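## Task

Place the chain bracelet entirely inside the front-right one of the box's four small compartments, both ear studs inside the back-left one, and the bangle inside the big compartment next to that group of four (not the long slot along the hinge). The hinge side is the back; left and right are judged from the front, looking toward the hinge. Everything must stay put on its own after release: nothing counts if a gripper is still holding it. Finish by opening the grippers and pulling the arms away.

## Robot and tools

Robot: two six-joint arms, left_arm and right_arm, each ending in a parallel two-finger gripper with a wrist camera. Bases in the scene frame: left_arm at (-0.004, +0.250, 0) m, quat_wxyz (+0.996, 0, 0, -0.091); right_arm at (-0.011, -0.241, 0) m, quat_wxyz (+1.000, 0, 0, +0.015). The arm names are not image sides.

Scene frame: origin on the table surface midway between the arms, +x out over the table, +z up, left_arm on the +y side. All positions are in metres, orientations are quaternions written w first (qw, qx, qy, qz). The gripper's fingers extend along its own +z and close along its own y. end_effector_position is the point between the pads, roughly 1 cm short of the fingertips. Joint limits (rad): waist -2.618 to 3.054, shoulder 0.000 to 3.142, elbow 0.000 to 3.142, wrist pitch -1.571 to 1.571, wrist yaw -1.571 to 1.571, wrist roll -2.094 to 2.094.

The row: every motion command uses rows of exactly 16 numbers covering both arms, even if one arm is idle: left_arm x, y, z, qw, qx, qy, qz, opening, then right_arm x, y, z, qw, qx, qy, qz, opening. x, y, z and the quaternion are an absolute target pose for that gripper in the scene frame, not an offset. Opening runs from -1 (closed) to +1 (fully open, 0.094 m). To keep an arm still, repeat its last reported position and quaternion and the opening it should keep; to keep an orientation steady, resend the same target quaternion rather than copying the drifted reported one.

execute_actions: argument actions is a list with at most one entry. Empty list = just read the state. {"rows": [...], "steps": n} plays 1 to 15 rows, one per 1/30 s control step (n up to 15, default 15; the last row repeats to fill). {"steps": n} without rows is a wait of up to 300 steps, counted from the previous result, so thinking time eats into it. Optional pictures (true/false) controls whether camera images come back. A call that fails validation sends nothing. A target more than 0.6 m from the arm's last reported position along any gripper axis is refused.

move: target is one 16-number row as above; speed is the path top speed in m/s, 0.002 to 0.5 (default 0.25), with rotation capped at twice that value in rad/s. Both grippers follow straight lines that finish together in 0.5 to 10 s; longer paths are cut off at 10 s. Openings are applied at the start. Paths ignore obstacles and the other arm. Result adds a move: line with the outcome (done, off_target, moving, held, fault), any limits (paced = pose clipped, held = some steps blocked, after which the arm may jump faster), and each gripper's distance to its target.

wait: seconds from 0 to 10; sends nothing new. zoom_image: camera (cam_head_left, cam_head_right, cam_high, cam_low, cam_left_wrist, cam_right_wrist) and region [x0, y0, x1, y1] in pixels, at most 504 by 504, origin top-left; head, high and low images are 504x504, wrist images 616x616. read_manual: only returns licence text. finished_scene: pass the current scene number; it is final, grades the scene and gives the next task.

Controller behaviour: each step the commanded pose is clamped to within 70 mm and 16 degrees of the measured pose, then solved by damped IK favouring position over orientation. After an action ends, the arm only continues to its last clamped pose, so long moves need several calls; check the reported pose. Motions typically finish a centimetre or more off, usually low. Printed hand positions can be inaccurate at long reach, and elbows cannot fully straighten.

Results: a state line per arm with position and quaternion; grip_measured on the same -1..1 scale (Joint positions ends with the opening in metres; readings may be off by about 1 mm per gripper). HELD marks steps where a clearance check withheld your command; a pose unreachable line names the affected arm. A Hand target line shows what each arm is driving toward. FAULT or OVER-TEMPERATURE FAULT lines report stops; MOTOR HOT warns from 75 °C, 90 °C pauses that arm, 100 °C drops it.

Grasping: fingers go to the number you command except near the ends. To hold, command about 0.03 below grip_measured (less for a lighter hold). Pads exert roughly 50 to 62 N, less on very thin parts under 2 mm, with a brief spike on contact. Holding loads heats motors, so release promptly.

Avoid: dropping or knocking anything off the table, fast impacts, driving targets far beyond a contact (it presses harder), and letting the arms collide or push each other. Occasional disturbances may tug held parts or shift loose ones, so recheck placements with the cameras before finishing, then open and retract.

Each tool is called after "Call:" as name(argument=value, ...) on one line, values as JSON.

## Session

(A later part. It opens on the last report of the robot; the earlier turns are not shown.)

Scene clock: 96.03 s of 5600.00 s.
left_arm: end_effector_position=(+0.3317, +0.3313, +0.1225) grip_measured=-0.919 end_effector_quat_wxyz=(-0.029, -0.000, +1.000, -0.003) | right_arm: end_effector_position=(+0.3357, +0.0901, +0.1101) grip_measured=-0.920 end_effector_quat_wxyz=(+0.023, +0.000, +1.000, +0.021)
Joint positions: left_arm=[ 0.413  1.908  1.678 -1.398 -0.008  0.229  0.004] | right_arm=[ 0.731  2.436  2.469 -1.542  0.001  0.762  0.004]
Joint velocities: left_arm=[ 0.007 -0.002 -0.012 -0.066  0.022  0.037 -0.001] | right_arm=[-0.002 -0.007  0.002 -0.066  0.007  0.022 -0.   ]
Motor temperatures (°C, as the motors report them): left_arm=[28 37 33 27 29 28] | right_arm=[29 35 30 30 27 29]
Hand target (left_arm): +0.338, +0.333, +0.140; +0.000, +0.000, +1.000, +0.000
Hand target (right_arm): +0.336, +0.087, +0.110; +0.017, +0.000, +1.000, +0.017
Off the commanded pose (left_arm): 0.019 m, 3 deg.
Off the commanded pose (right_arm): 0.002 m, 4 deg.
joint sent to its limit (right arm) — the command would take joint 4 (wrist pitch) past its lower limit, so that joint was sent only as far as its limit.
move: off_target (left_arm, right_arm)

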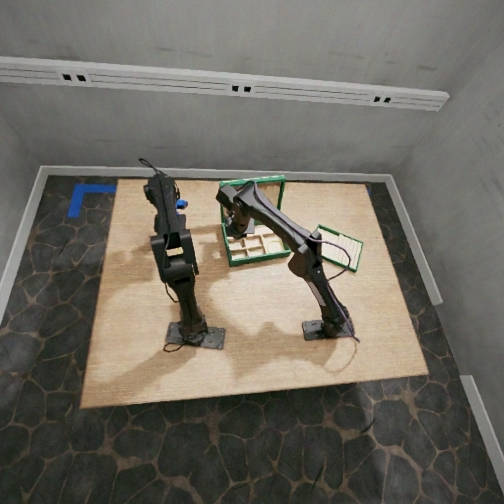

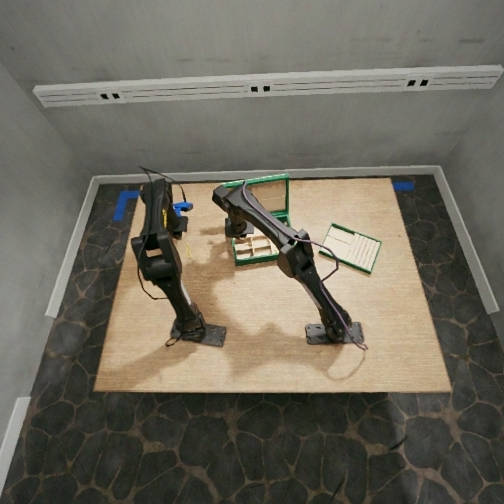

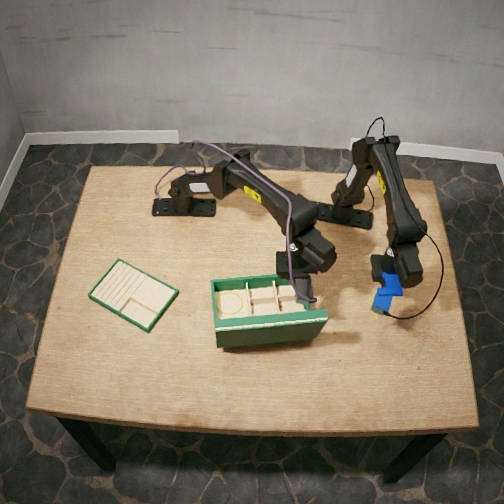

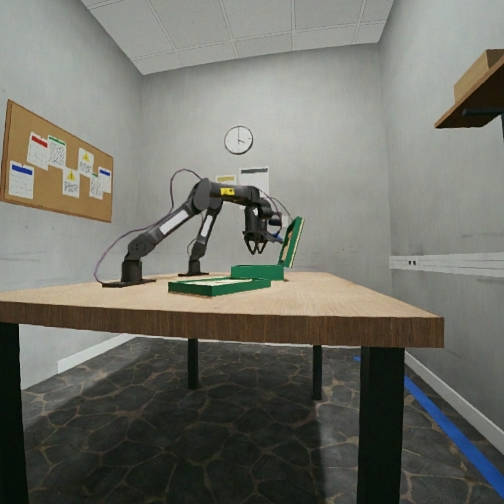

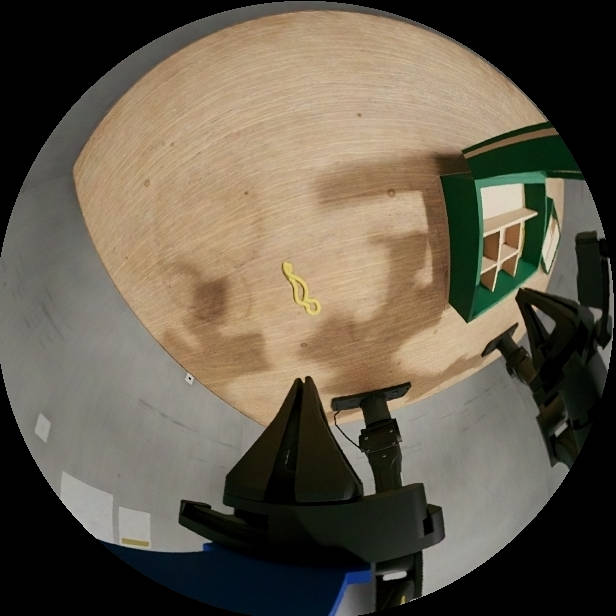

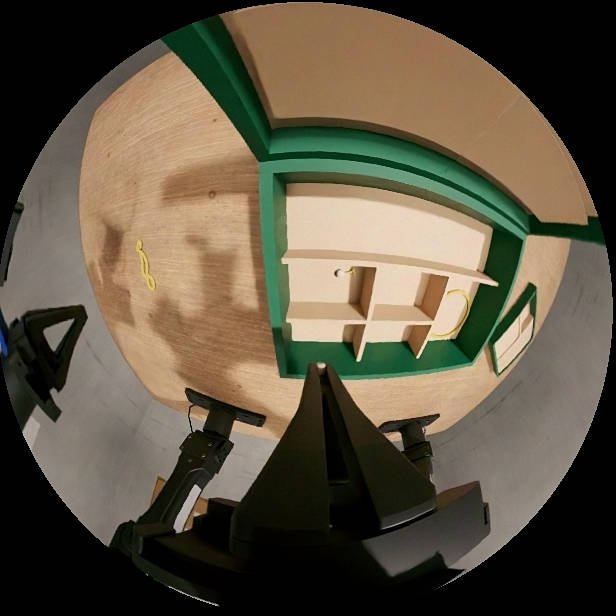

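Call:
move(target=[0.345,0.335,0.04,0,-0.643,0.766,0,1,0.338,0.092,0.03,0,0,1,0,-1], speed=0.2)

Call:
move(target=[0.345,0.335,0.04,0,-0.643,0.766,0,1,0.338,0.092,0.03,0,0,1,0,-0.7])

Call:
move(target=[0.345,0.335,0.04,0,-0.643,0.766,0,1,0.335,0.08,0.12,0,0,1,0,-0.7], speed=0.1)

Call:
move(target=[0.345,0.335,0.04,0,-0.643,0.766,0,1,0.15,-0.25,0.13,0,0,1,0,-0.7])

Scene clock: 101.53 s of 5600.00 s.
left_arm: end_effector_position=(+0.3480, +0.3333, +0.0455) grip_measured=+1.000 end_effector_quat_wxyz=(-0.002, +0.636, -0.772, +0.002) | right_arm: end_effector_position=(+0.3374, +0.0918, +0.0403) grip_measured=-0.920 end_effector_quat_wxyz=(+0.004, +0.000, +1.000, +0.004)
Joint positions: left_arm=[ 0.413  1.95   1.429 -1.044  0.002 -1.149  0.094] | right_arm=[ 0.731  2.47   2.252 -1.342  0.001  0.761  0.004]
Joint velocities: left_arm=[ 0.012 -0.002 -0.007 -0.022  0.037 -0.022  0.   ] | right_arm=[-0.007 -0.002  0.012  0.066 -0.037 -0.007  0.002]
Motor temperatures (°C, as the motors report them): left_arm=[28 37 33 27 29 28] | right_arm=[29 37 30 30 27 29]
Hand target (left_arm): +0.346, +0.335, +0.040; -0.000, -0.643, +0.766, +0.000
Hand target (right_arm): +0.337, +0.091, +0.030; +0.000, -0.000, +1.000, -0.000
Off the commanded pose (left_arm): 0.006 m, 1 deg.
Off the commanded pose (right_arm): 0.010 m, 1 deg.
move: done

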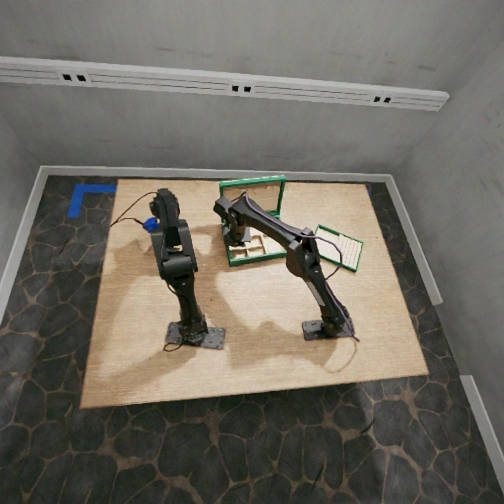

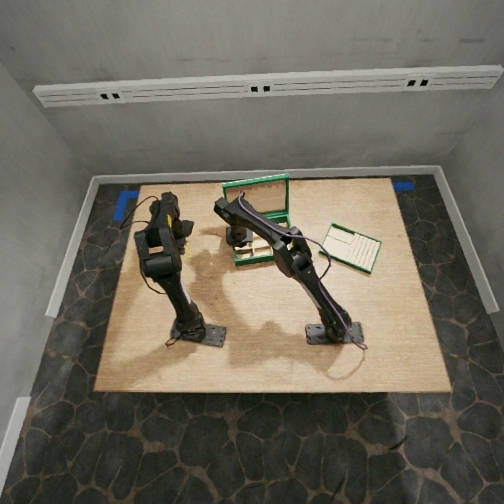

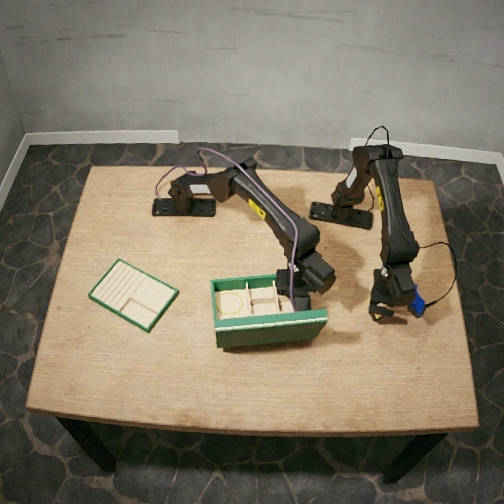

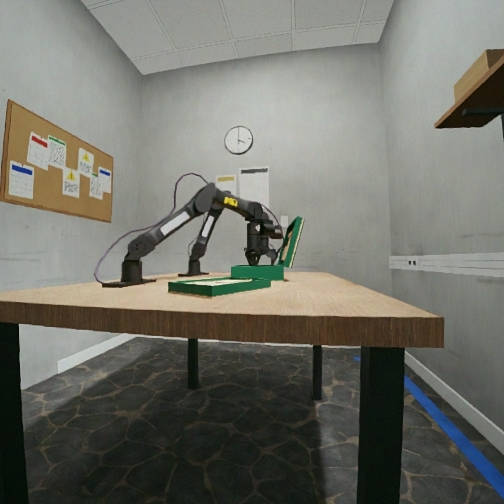

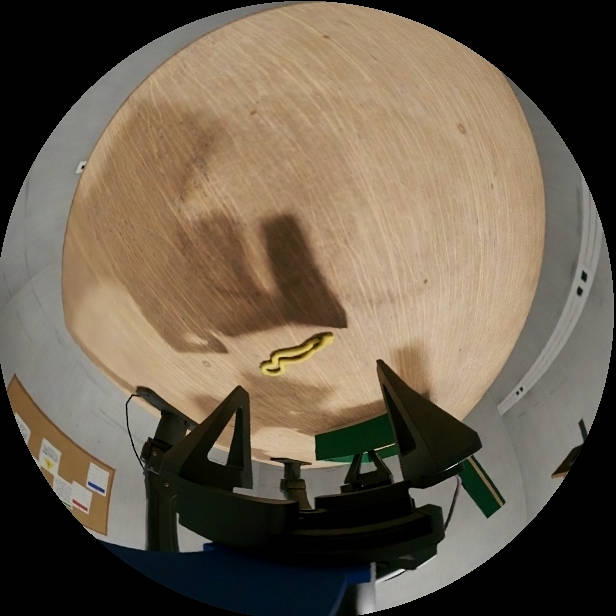

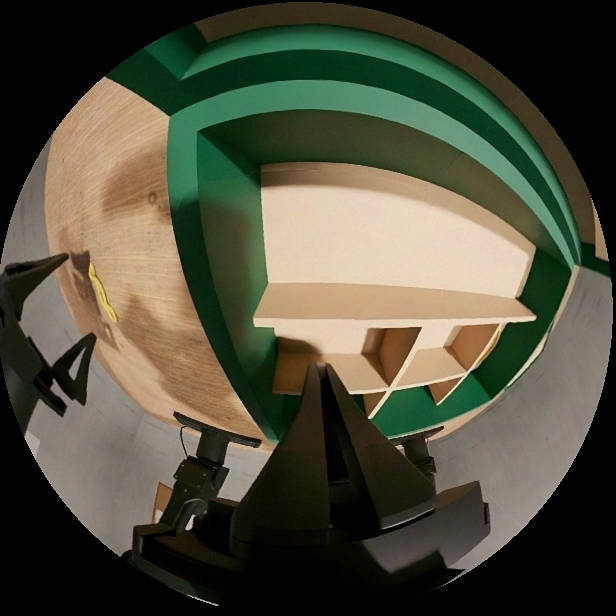

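Scene clock: 102.23 s of 5600.00 s.
left_arm: end_effector_position=(+0.3483, +0.3334, +0.0455) grip_measured=+1.000 end_effector_quat_wxyz=(-0.003, +0.637, -0.771, +0.002) | right_arm: end_effector_position=(+0.3374, +0.0918, +0.0403) grip_measured=-0.702 end_effector_quat_wxyz=(+0.004, +0.000, +1.000, +0.004)
Joint positions: left_arm=[ 0.413  1.95   1.429 -1.042  0.002 -1.151  0.094] | right_arm=[ 0.731  2.47   2.252 -1.342  0.001  0.761  0.014]
Joint velocities: left_arm=[ 0.002  0.012  0.007  0.066 -0.037 -0.037  0.   ] | right_arm=[-0.017 -0.012 -0.007 -0.037 -0.037 -0.081 -0.001]
Motor temperatures (°C, as the motors report them): left_arm=[28 37 33 27 29 28] | right_arm=[29 37 30 30 27 29]
Hand target (left_arm): +0.345, +0.335, +0.040; -0.000, -0.643, +0.766, +0.000
Hand target (right_arm): +0.338, +0.092, +0.030; +0.000, -0.000, +1.000, -0.000
Off the commanded pose (left_arm): 0.007 m, 1 deg.
Off the commanded pose (right_arm): 0.010 m, 1 deg.
move: done

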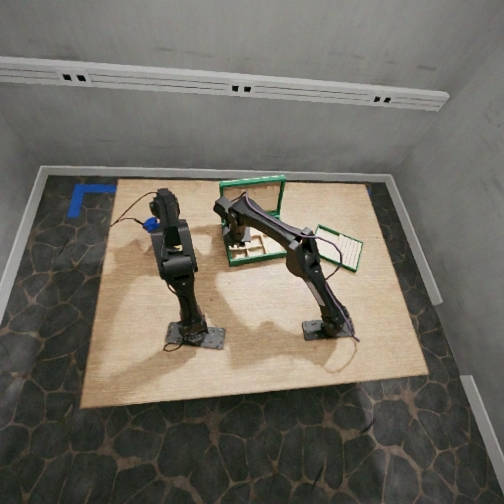

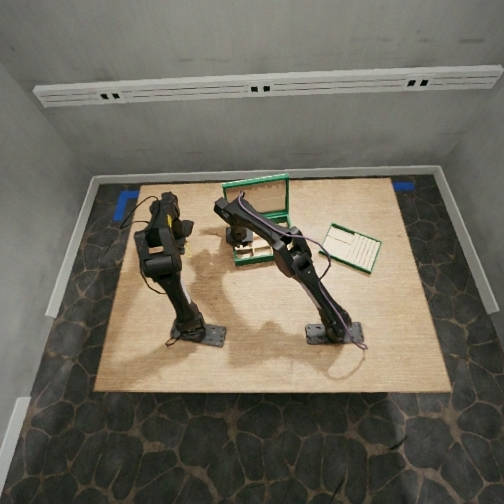

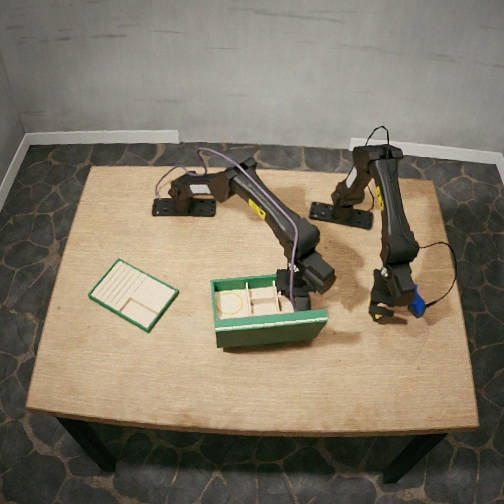

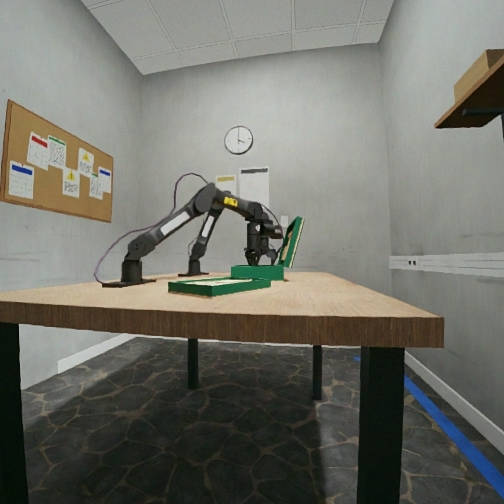

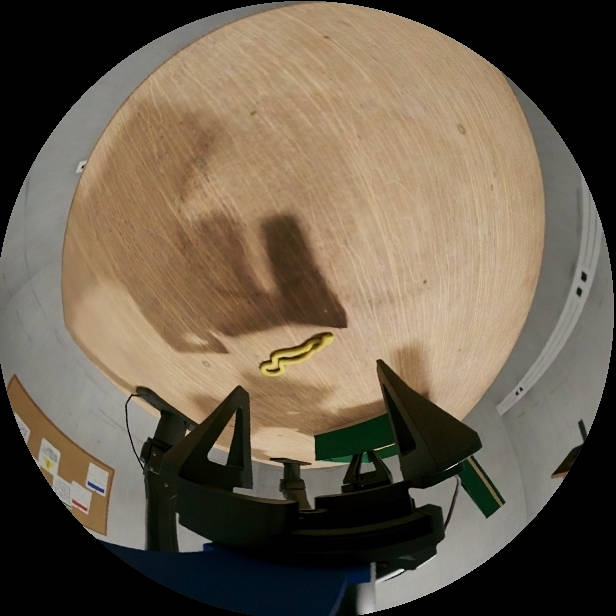

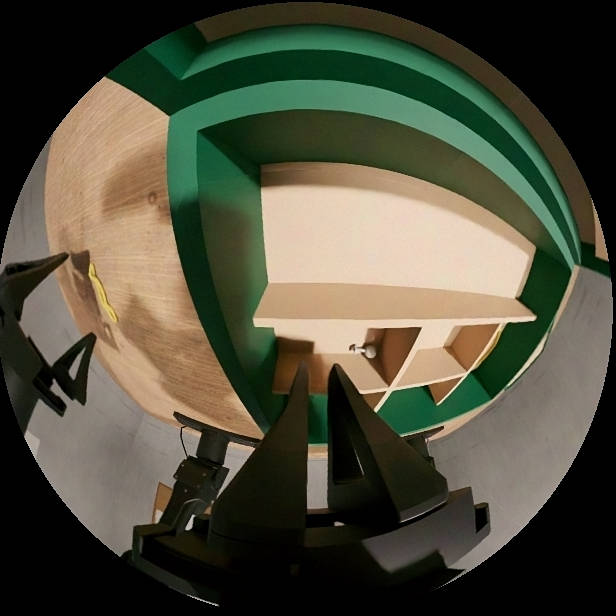

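Scene clock: 103.47 s of 5600.00 s.
left_arm: end_effector_position=(+0.3483, +0.3334, +0.0455) grip_measured=+1.000 end_effector_quat_wxyz=(-0.003, +0.637, -0.771, +0.002) | right_arm: end_effector_position=(+0.3365, +0.0869, +0.1156) grip_measured=-0.702 end_effector_quat_wxyz=(+0.026, -0.001, +0.999, +0.024)
Joint positions: left_arm=[ 0.413  1.95   1.429 -1.042  0.002 -1.151  0.094] | right_arm=[ 0.725  2.419  2.461 -1.542  0.001  0.753  0.014]
Joint velocities: left_arm=[-0.017 -0.012  0.012  0.007  0.051 -0.051  0.   ] | right_arm=[ 0.017 -0.007 -0.002 -0.022 -0.037 -0.007 -0.001]
Motor temperatures (°C, as the motors report them): left_arm=[28 37 33 27 29 28] | right_arm=[29 37 31 30 27 29]
Hand target (left_arm): +0.345, +0.335, +0.040; -0.000, -0.643, +0.766, +0.000
Hand target (right_arm): +0.335, +0.080, +0.120; +0.021, +0.000, +1.000, +0.020
Off the commanded pose (left_arm): 0.007 m, 1 deg.
Off the commanded pose (right_arm): 0.008 m, 4 deg.
joint sent to its limit (right arm) — the command would take joint 4 (wrist pitch) past its lower limit, so that joint was sent only as far as its limit.
move: off_target (right_arm)

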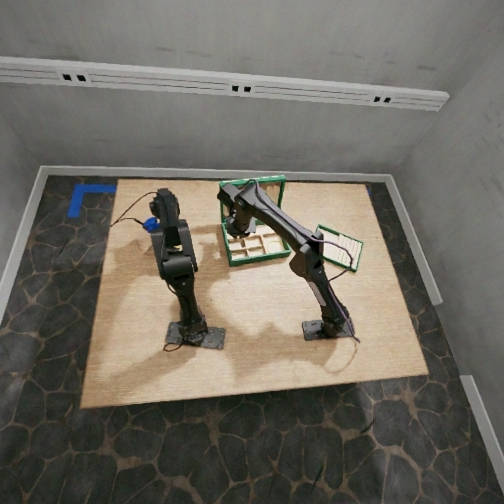

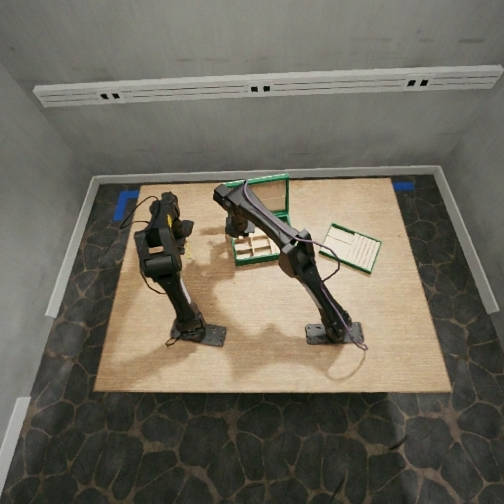

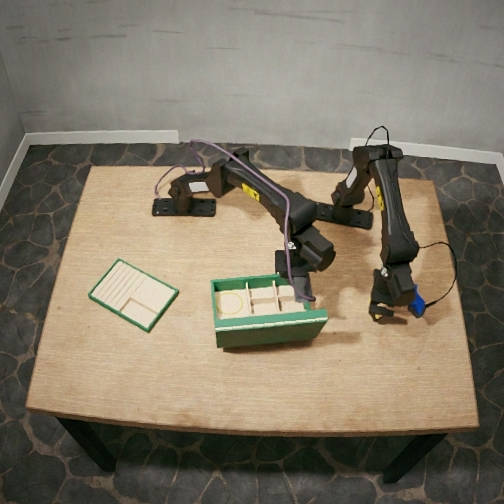

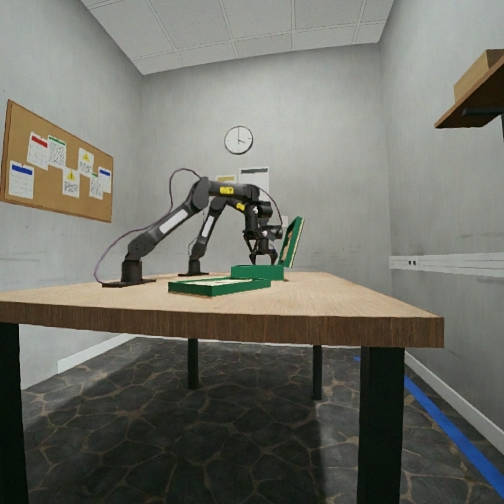

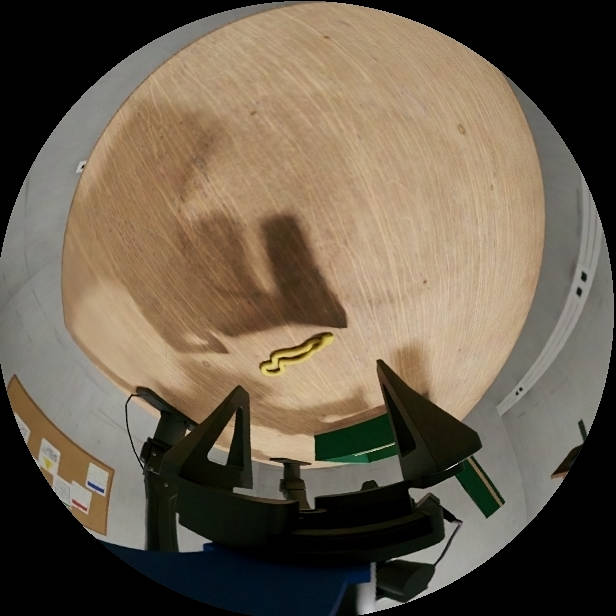

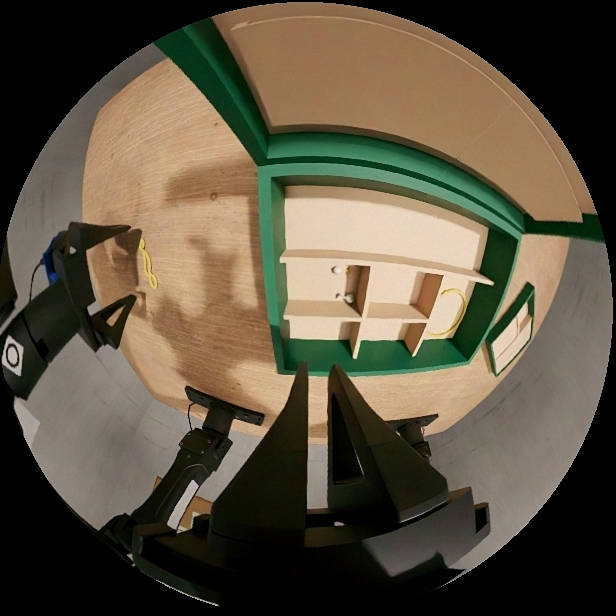

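Scene clock: 105.77 s of 5600.00 s.
left_arm: end_effector_position=(+0.3484, +0.3334, +0.0455) grip_measured=+1.000 end_effector_quat_wxyz=(-0.003, +0.637, -0.771, +0.003) | right_arm: end_effector_position=(+0.1532, -0.2478, +0.1311) grip_measured=-0.702 end_effector_quat_wxyz=(+0.004, -0.001, +1.000, -0.003)
Joint positions: left_arm=[ 0.413  1.95   1.429 -1.042  0.002 -1.151  0.094] | right_arm=[-0.072  1.143  0.985 -1.404  0.005 -0.044  0.014]
Joint velocities: left_arm=[-0.012 -0.002 -0.007 -0.037  0.037 -0.007  0.   ] | right_arm=[ 0.012  0.017 -0.007  0.037 -0.007 -0.066  0.   ]
Motor temperatures (°C, as the motors report them): left_arm=[28 37 33 27 29 28] | right_arm=[29 37 30 30 27 29]
Hand target (left_arm): +0.345, +0.335, +0.040; -0.000, -0.643, +0.766, -0.000
Hand target (right_arm): +0.144, -0.248, +0.130; -0.005, -0.000, +1.000, +0.001
Off the commanded pose (left_arm): 0.007 m, 1 deg.
Off the commanded pose (right_arm): 0.004 m, 1 deg.
move: done

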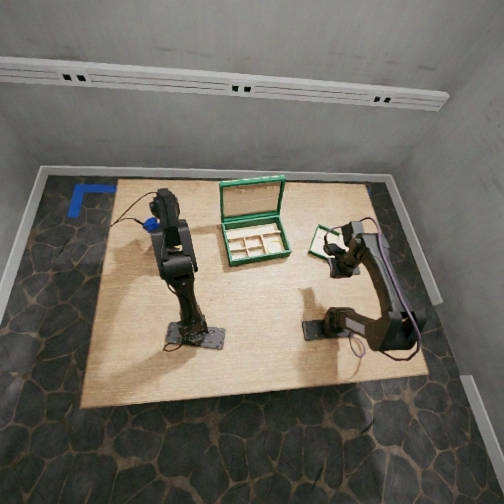

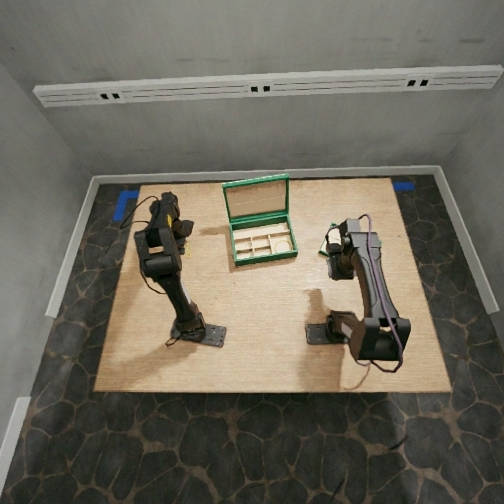

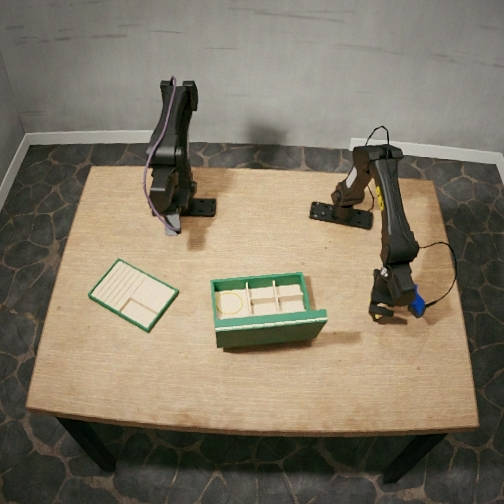

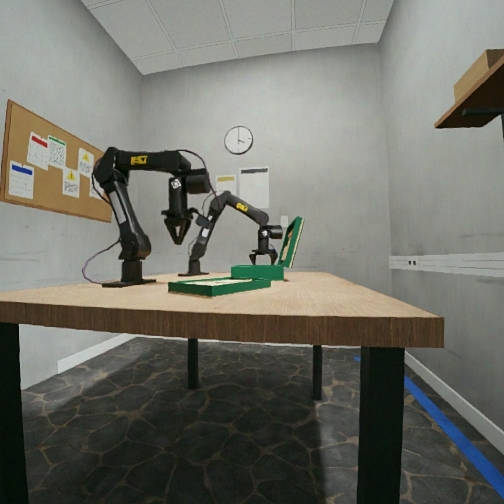

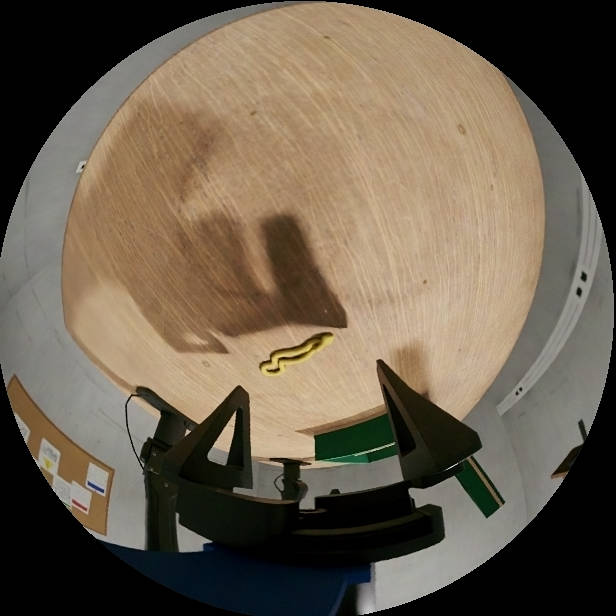

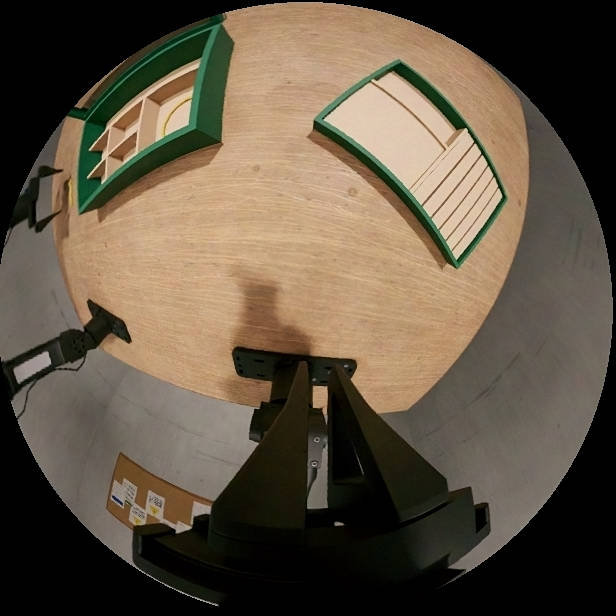

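Yaw should be ~105°.

Call:
move(target=[0.336,0.33,-0.008,0,-0.79,0.61,0,1,0.15,-0.25,0.13,0,0,1,0,-0.7], speed=0.05)

Call:
move(target=[0.336,0.33,-0.004,0,-0.79,0.61,0,-0.1,0.15,-0.25,0.13,0,0,1,0,-0.7], speed=0.05)

Call:
move(target=[0.336,0.33,0.06,0,-0.79,0.61,0,0.2,0.15,-0.25,0.13,0,0,1,0,-0.7], speed=0.08)

Scene clock: 113.63 s of 5600.00 s.
left_arm: end_effector_position=(+0.3429, +0.3353, +0.0130) grip_measured=+1.000 end_effector_quat_wxyz=(-0.012, +0.785, -0.619, -0.000) | right_arm: end_effector_position=(+0.1530, -0.2493, +0.1311) grip_measured=-0.702 end_effector_quat_wxyz=(+0.004, -0.002, +1.000, -0.003)
Joint positions: left_arm=[ 0.413  1.964  1.312 -0.899 -0.015 -1.575  0.094] | right_arm=[-0.081  1.143  0.985 -1.405  0.005 -0.056  0.014]
Joint velocities: left_arm=[-0.002  0.007  0.002 -0.007 -0.037  0.037  0.   ] | right_arm=[-0.017 -0.007 -0.012 -0.007  0.022 -0.037 -0.001]
Motor temperatures (°C, as the motors report them): left_arm=[28 36 32 27 29 28] | right_arm=[29 35 30 30 27 29]
Hand target (left_arm): +0.335, +0.330, -0.007; +0.001, +0.791, -0.611, -0.001
Hand target (right_arm): +0.150, -0.250, +0.130; -0.000, -0.000, +1.000, +0.000
Off the commanded pose (left_arm): 0.023 m, 2 deg.
Off the commanded pose (right_arm): 0.003 m, 1 deg.
After step 90, 0.13 s passed at rest.
move: off_target (left_arm)

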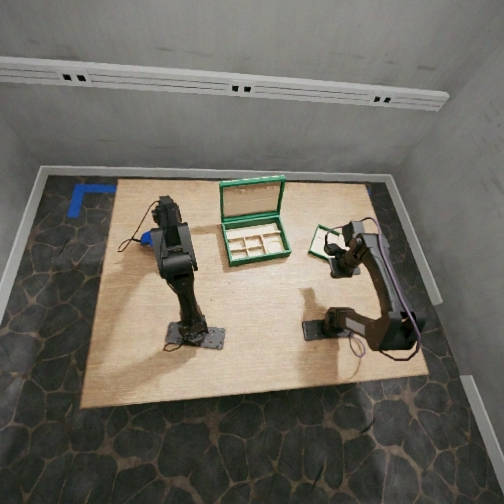

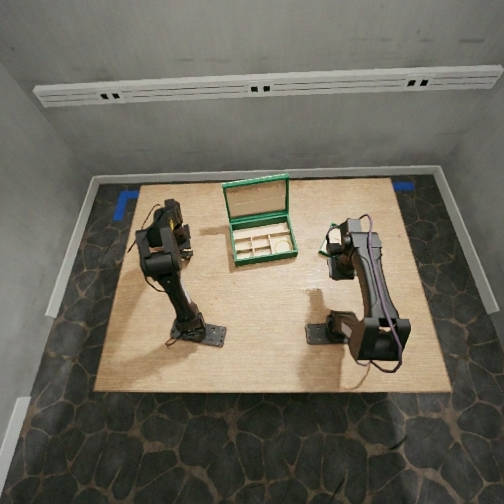

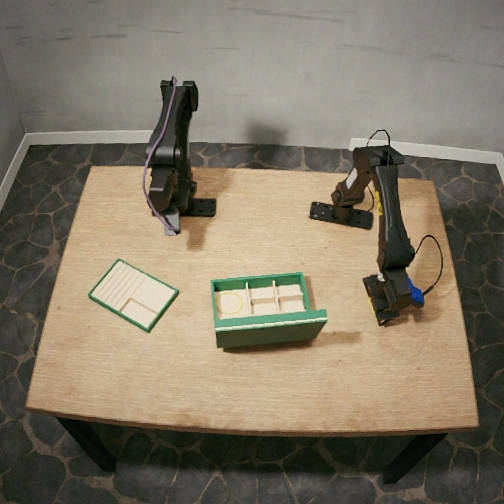

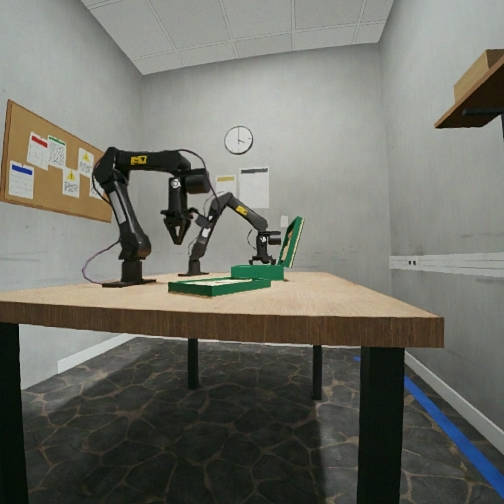

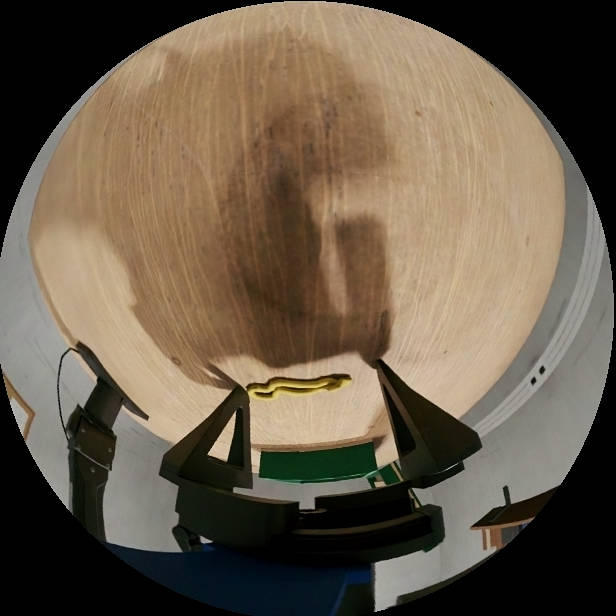

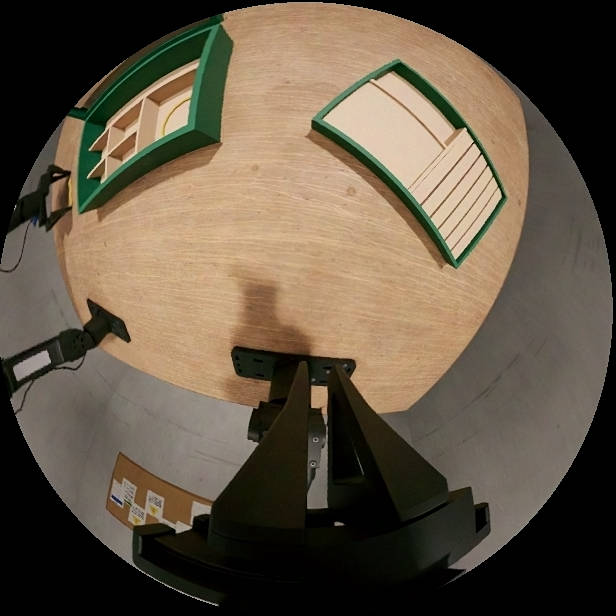

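Scene clock: 114.33 s of 5600.00 s.
left_arm: end_effector_position=(+0.3414, +0.3339, +0.0125) grip_measured=-0.099 end_effector_quat_wxyz=(-0.008, +0.788, -0.616, +0.000) | right_arm: end_effector_position=(+0.1530, -0.2493, +0.1311) grip_measured=-0.702 end_effector_quat_wxyz=(+0.004, -0.002, +1.000, -0.003)
Joint positions: left_arm=[ 0.413  1.964  1.31  -0.903 -0.01  -1.584  0.042] | right_arm=[-0.081  1.143  0.985 -1.405  0.005 -0.056  0.014]
Joint velocities: left_arm=[ 0.007 -0.002  0.017 -0.022  0.022  0.007  0.001] | right_arm=[-0.017  0.002 -0.007  0.037 -0.022 -0.051 -0.   ]
Motor temperatures (°C, as the motors report them): left_arm=[28 36 32 27 29 28] | right_arm=[29 35 30 30 27 29]
Hand target (left_arm): +0.336, +0.330, -0.003; +0.001, +0.791, -0.611, -0.001
Hand target (right_arm): +0.150, -0.250, +0.130; -0.000, +0.000, +1.000, -0.000
Off the commanded pose (left_arm): 0.018 m, 1 deg.
Off the commanded pose (right_arm): 0.003 m, 1 deg.
move: off_target (left_arm)

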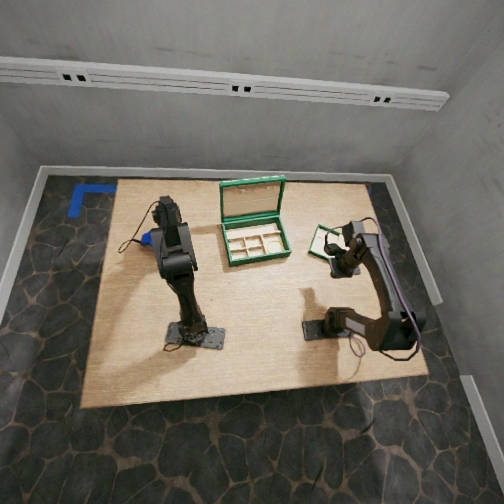

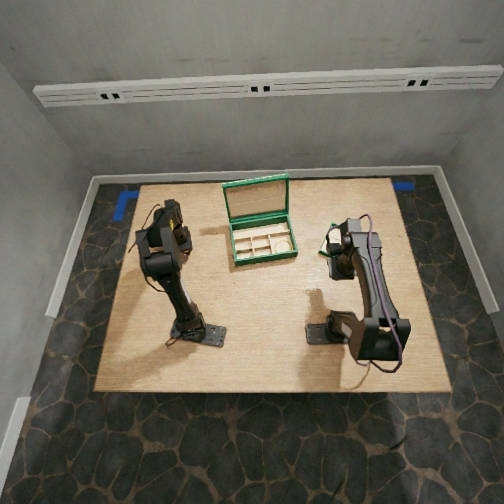

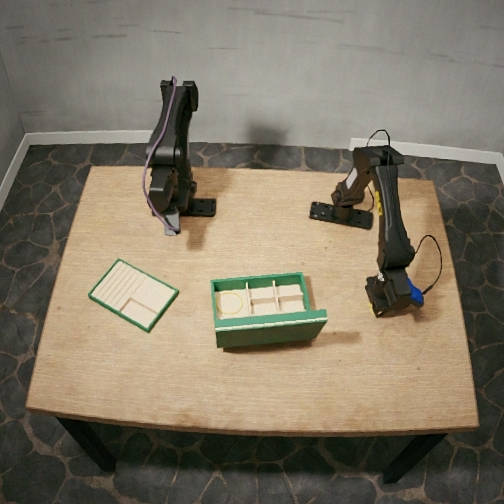

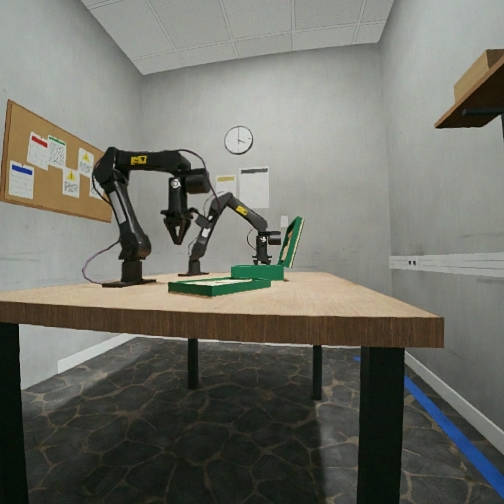

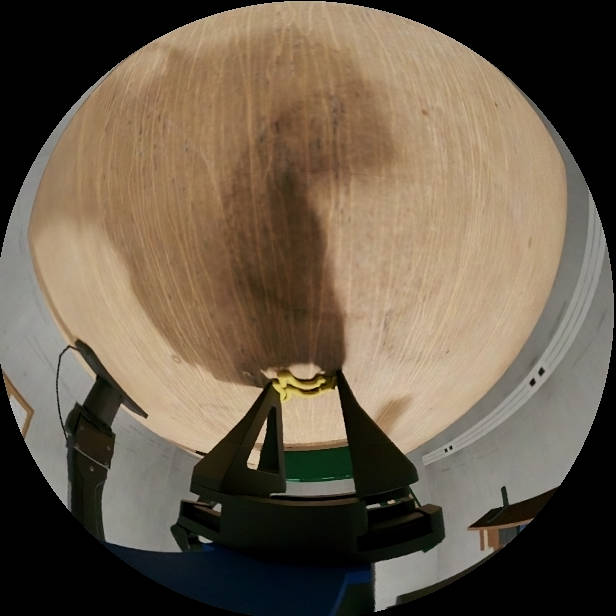

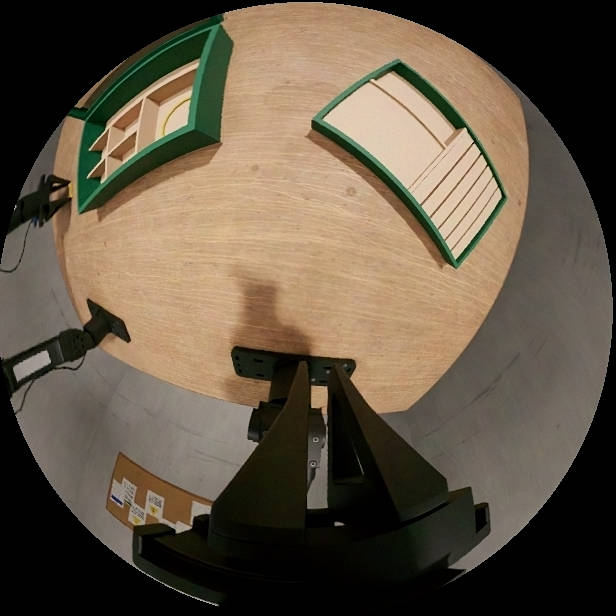

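Scene clock: 115.47 s of 5600.00 s.
left_arm: end_effector_position=(+0.3273, +0.3284, +0.0447) grip_measured=+0.199 end_effector_quat_wxyz=(+0.017, +0.789, -0.614, -0.012) | right_arm: end_effector_position=(+0.1530, -0.2493, +0.1311) grip_measured=-0.702 end_effector_quat_wxyz=(+0.004, -0.002, +1.000, -0.003)
Joint positions: left_arm=[ 0.413  1.916  1.378 -1.073  0.002 -1.588  0.056] | right_arm=[-0.081  1.143  0.985 -1.405  0.005 -0.056  0.014]
Joint velocities: left_arm=[-0.002  0.012 -0.022 -0.022 -0.066 -0.007 -0.001] | right_arm=[-0.002 -0.007 -0.007 -0.051 -0.066 -0.095  0.001]
Motor temperatures (°C, as the motors report them): left_arm=[28 37 32 27 29 28] | right_arm=[29 35 30 30 27 29]
Hand target (left_arm): +0.335, +0.330, +0.060; -0.000, +0.791, -0.611, +0.001
Hand target (right_arm): +0.150, -0.250, +0.130; -0.000, +0.000, +1.000, -0.000
Off the commanded pose (left_arm): 0.018 m, 2 deg.
Off the commanded pose (right_arm): 0.003 m, 1 deg.
move: off_target (left_arm)

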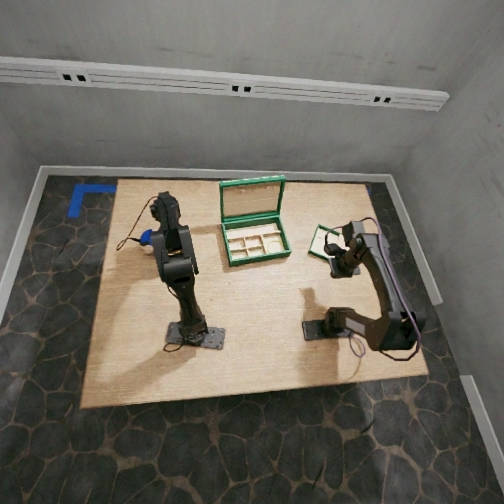

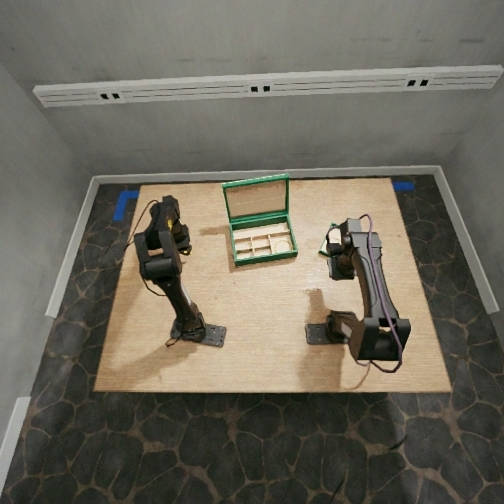

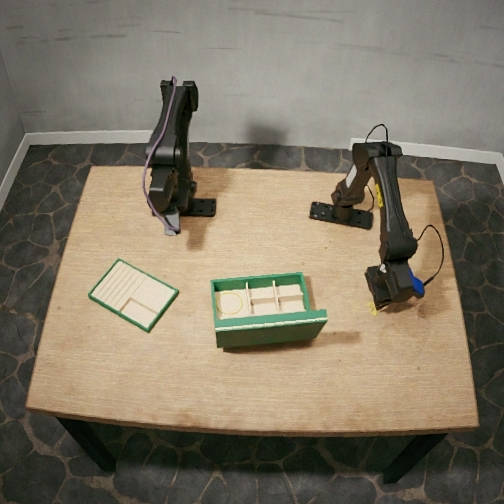

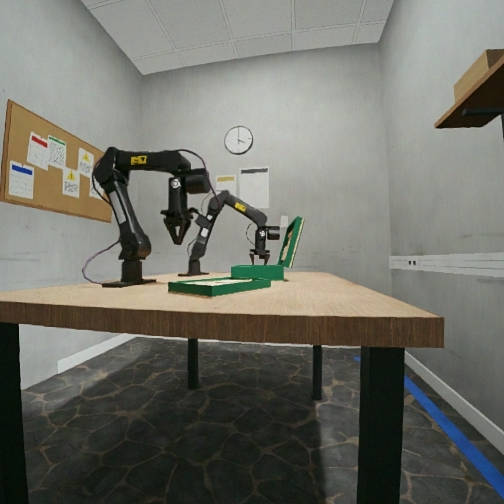

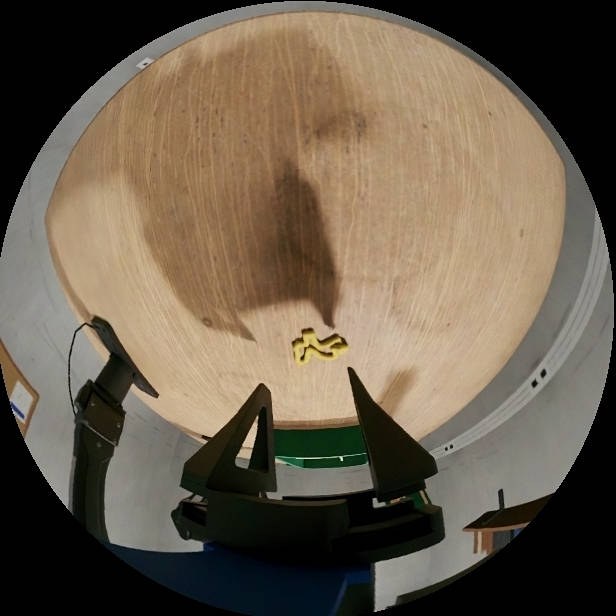

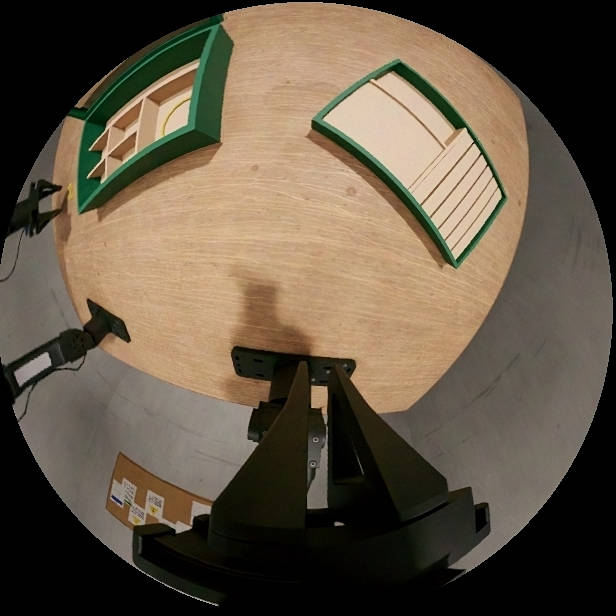

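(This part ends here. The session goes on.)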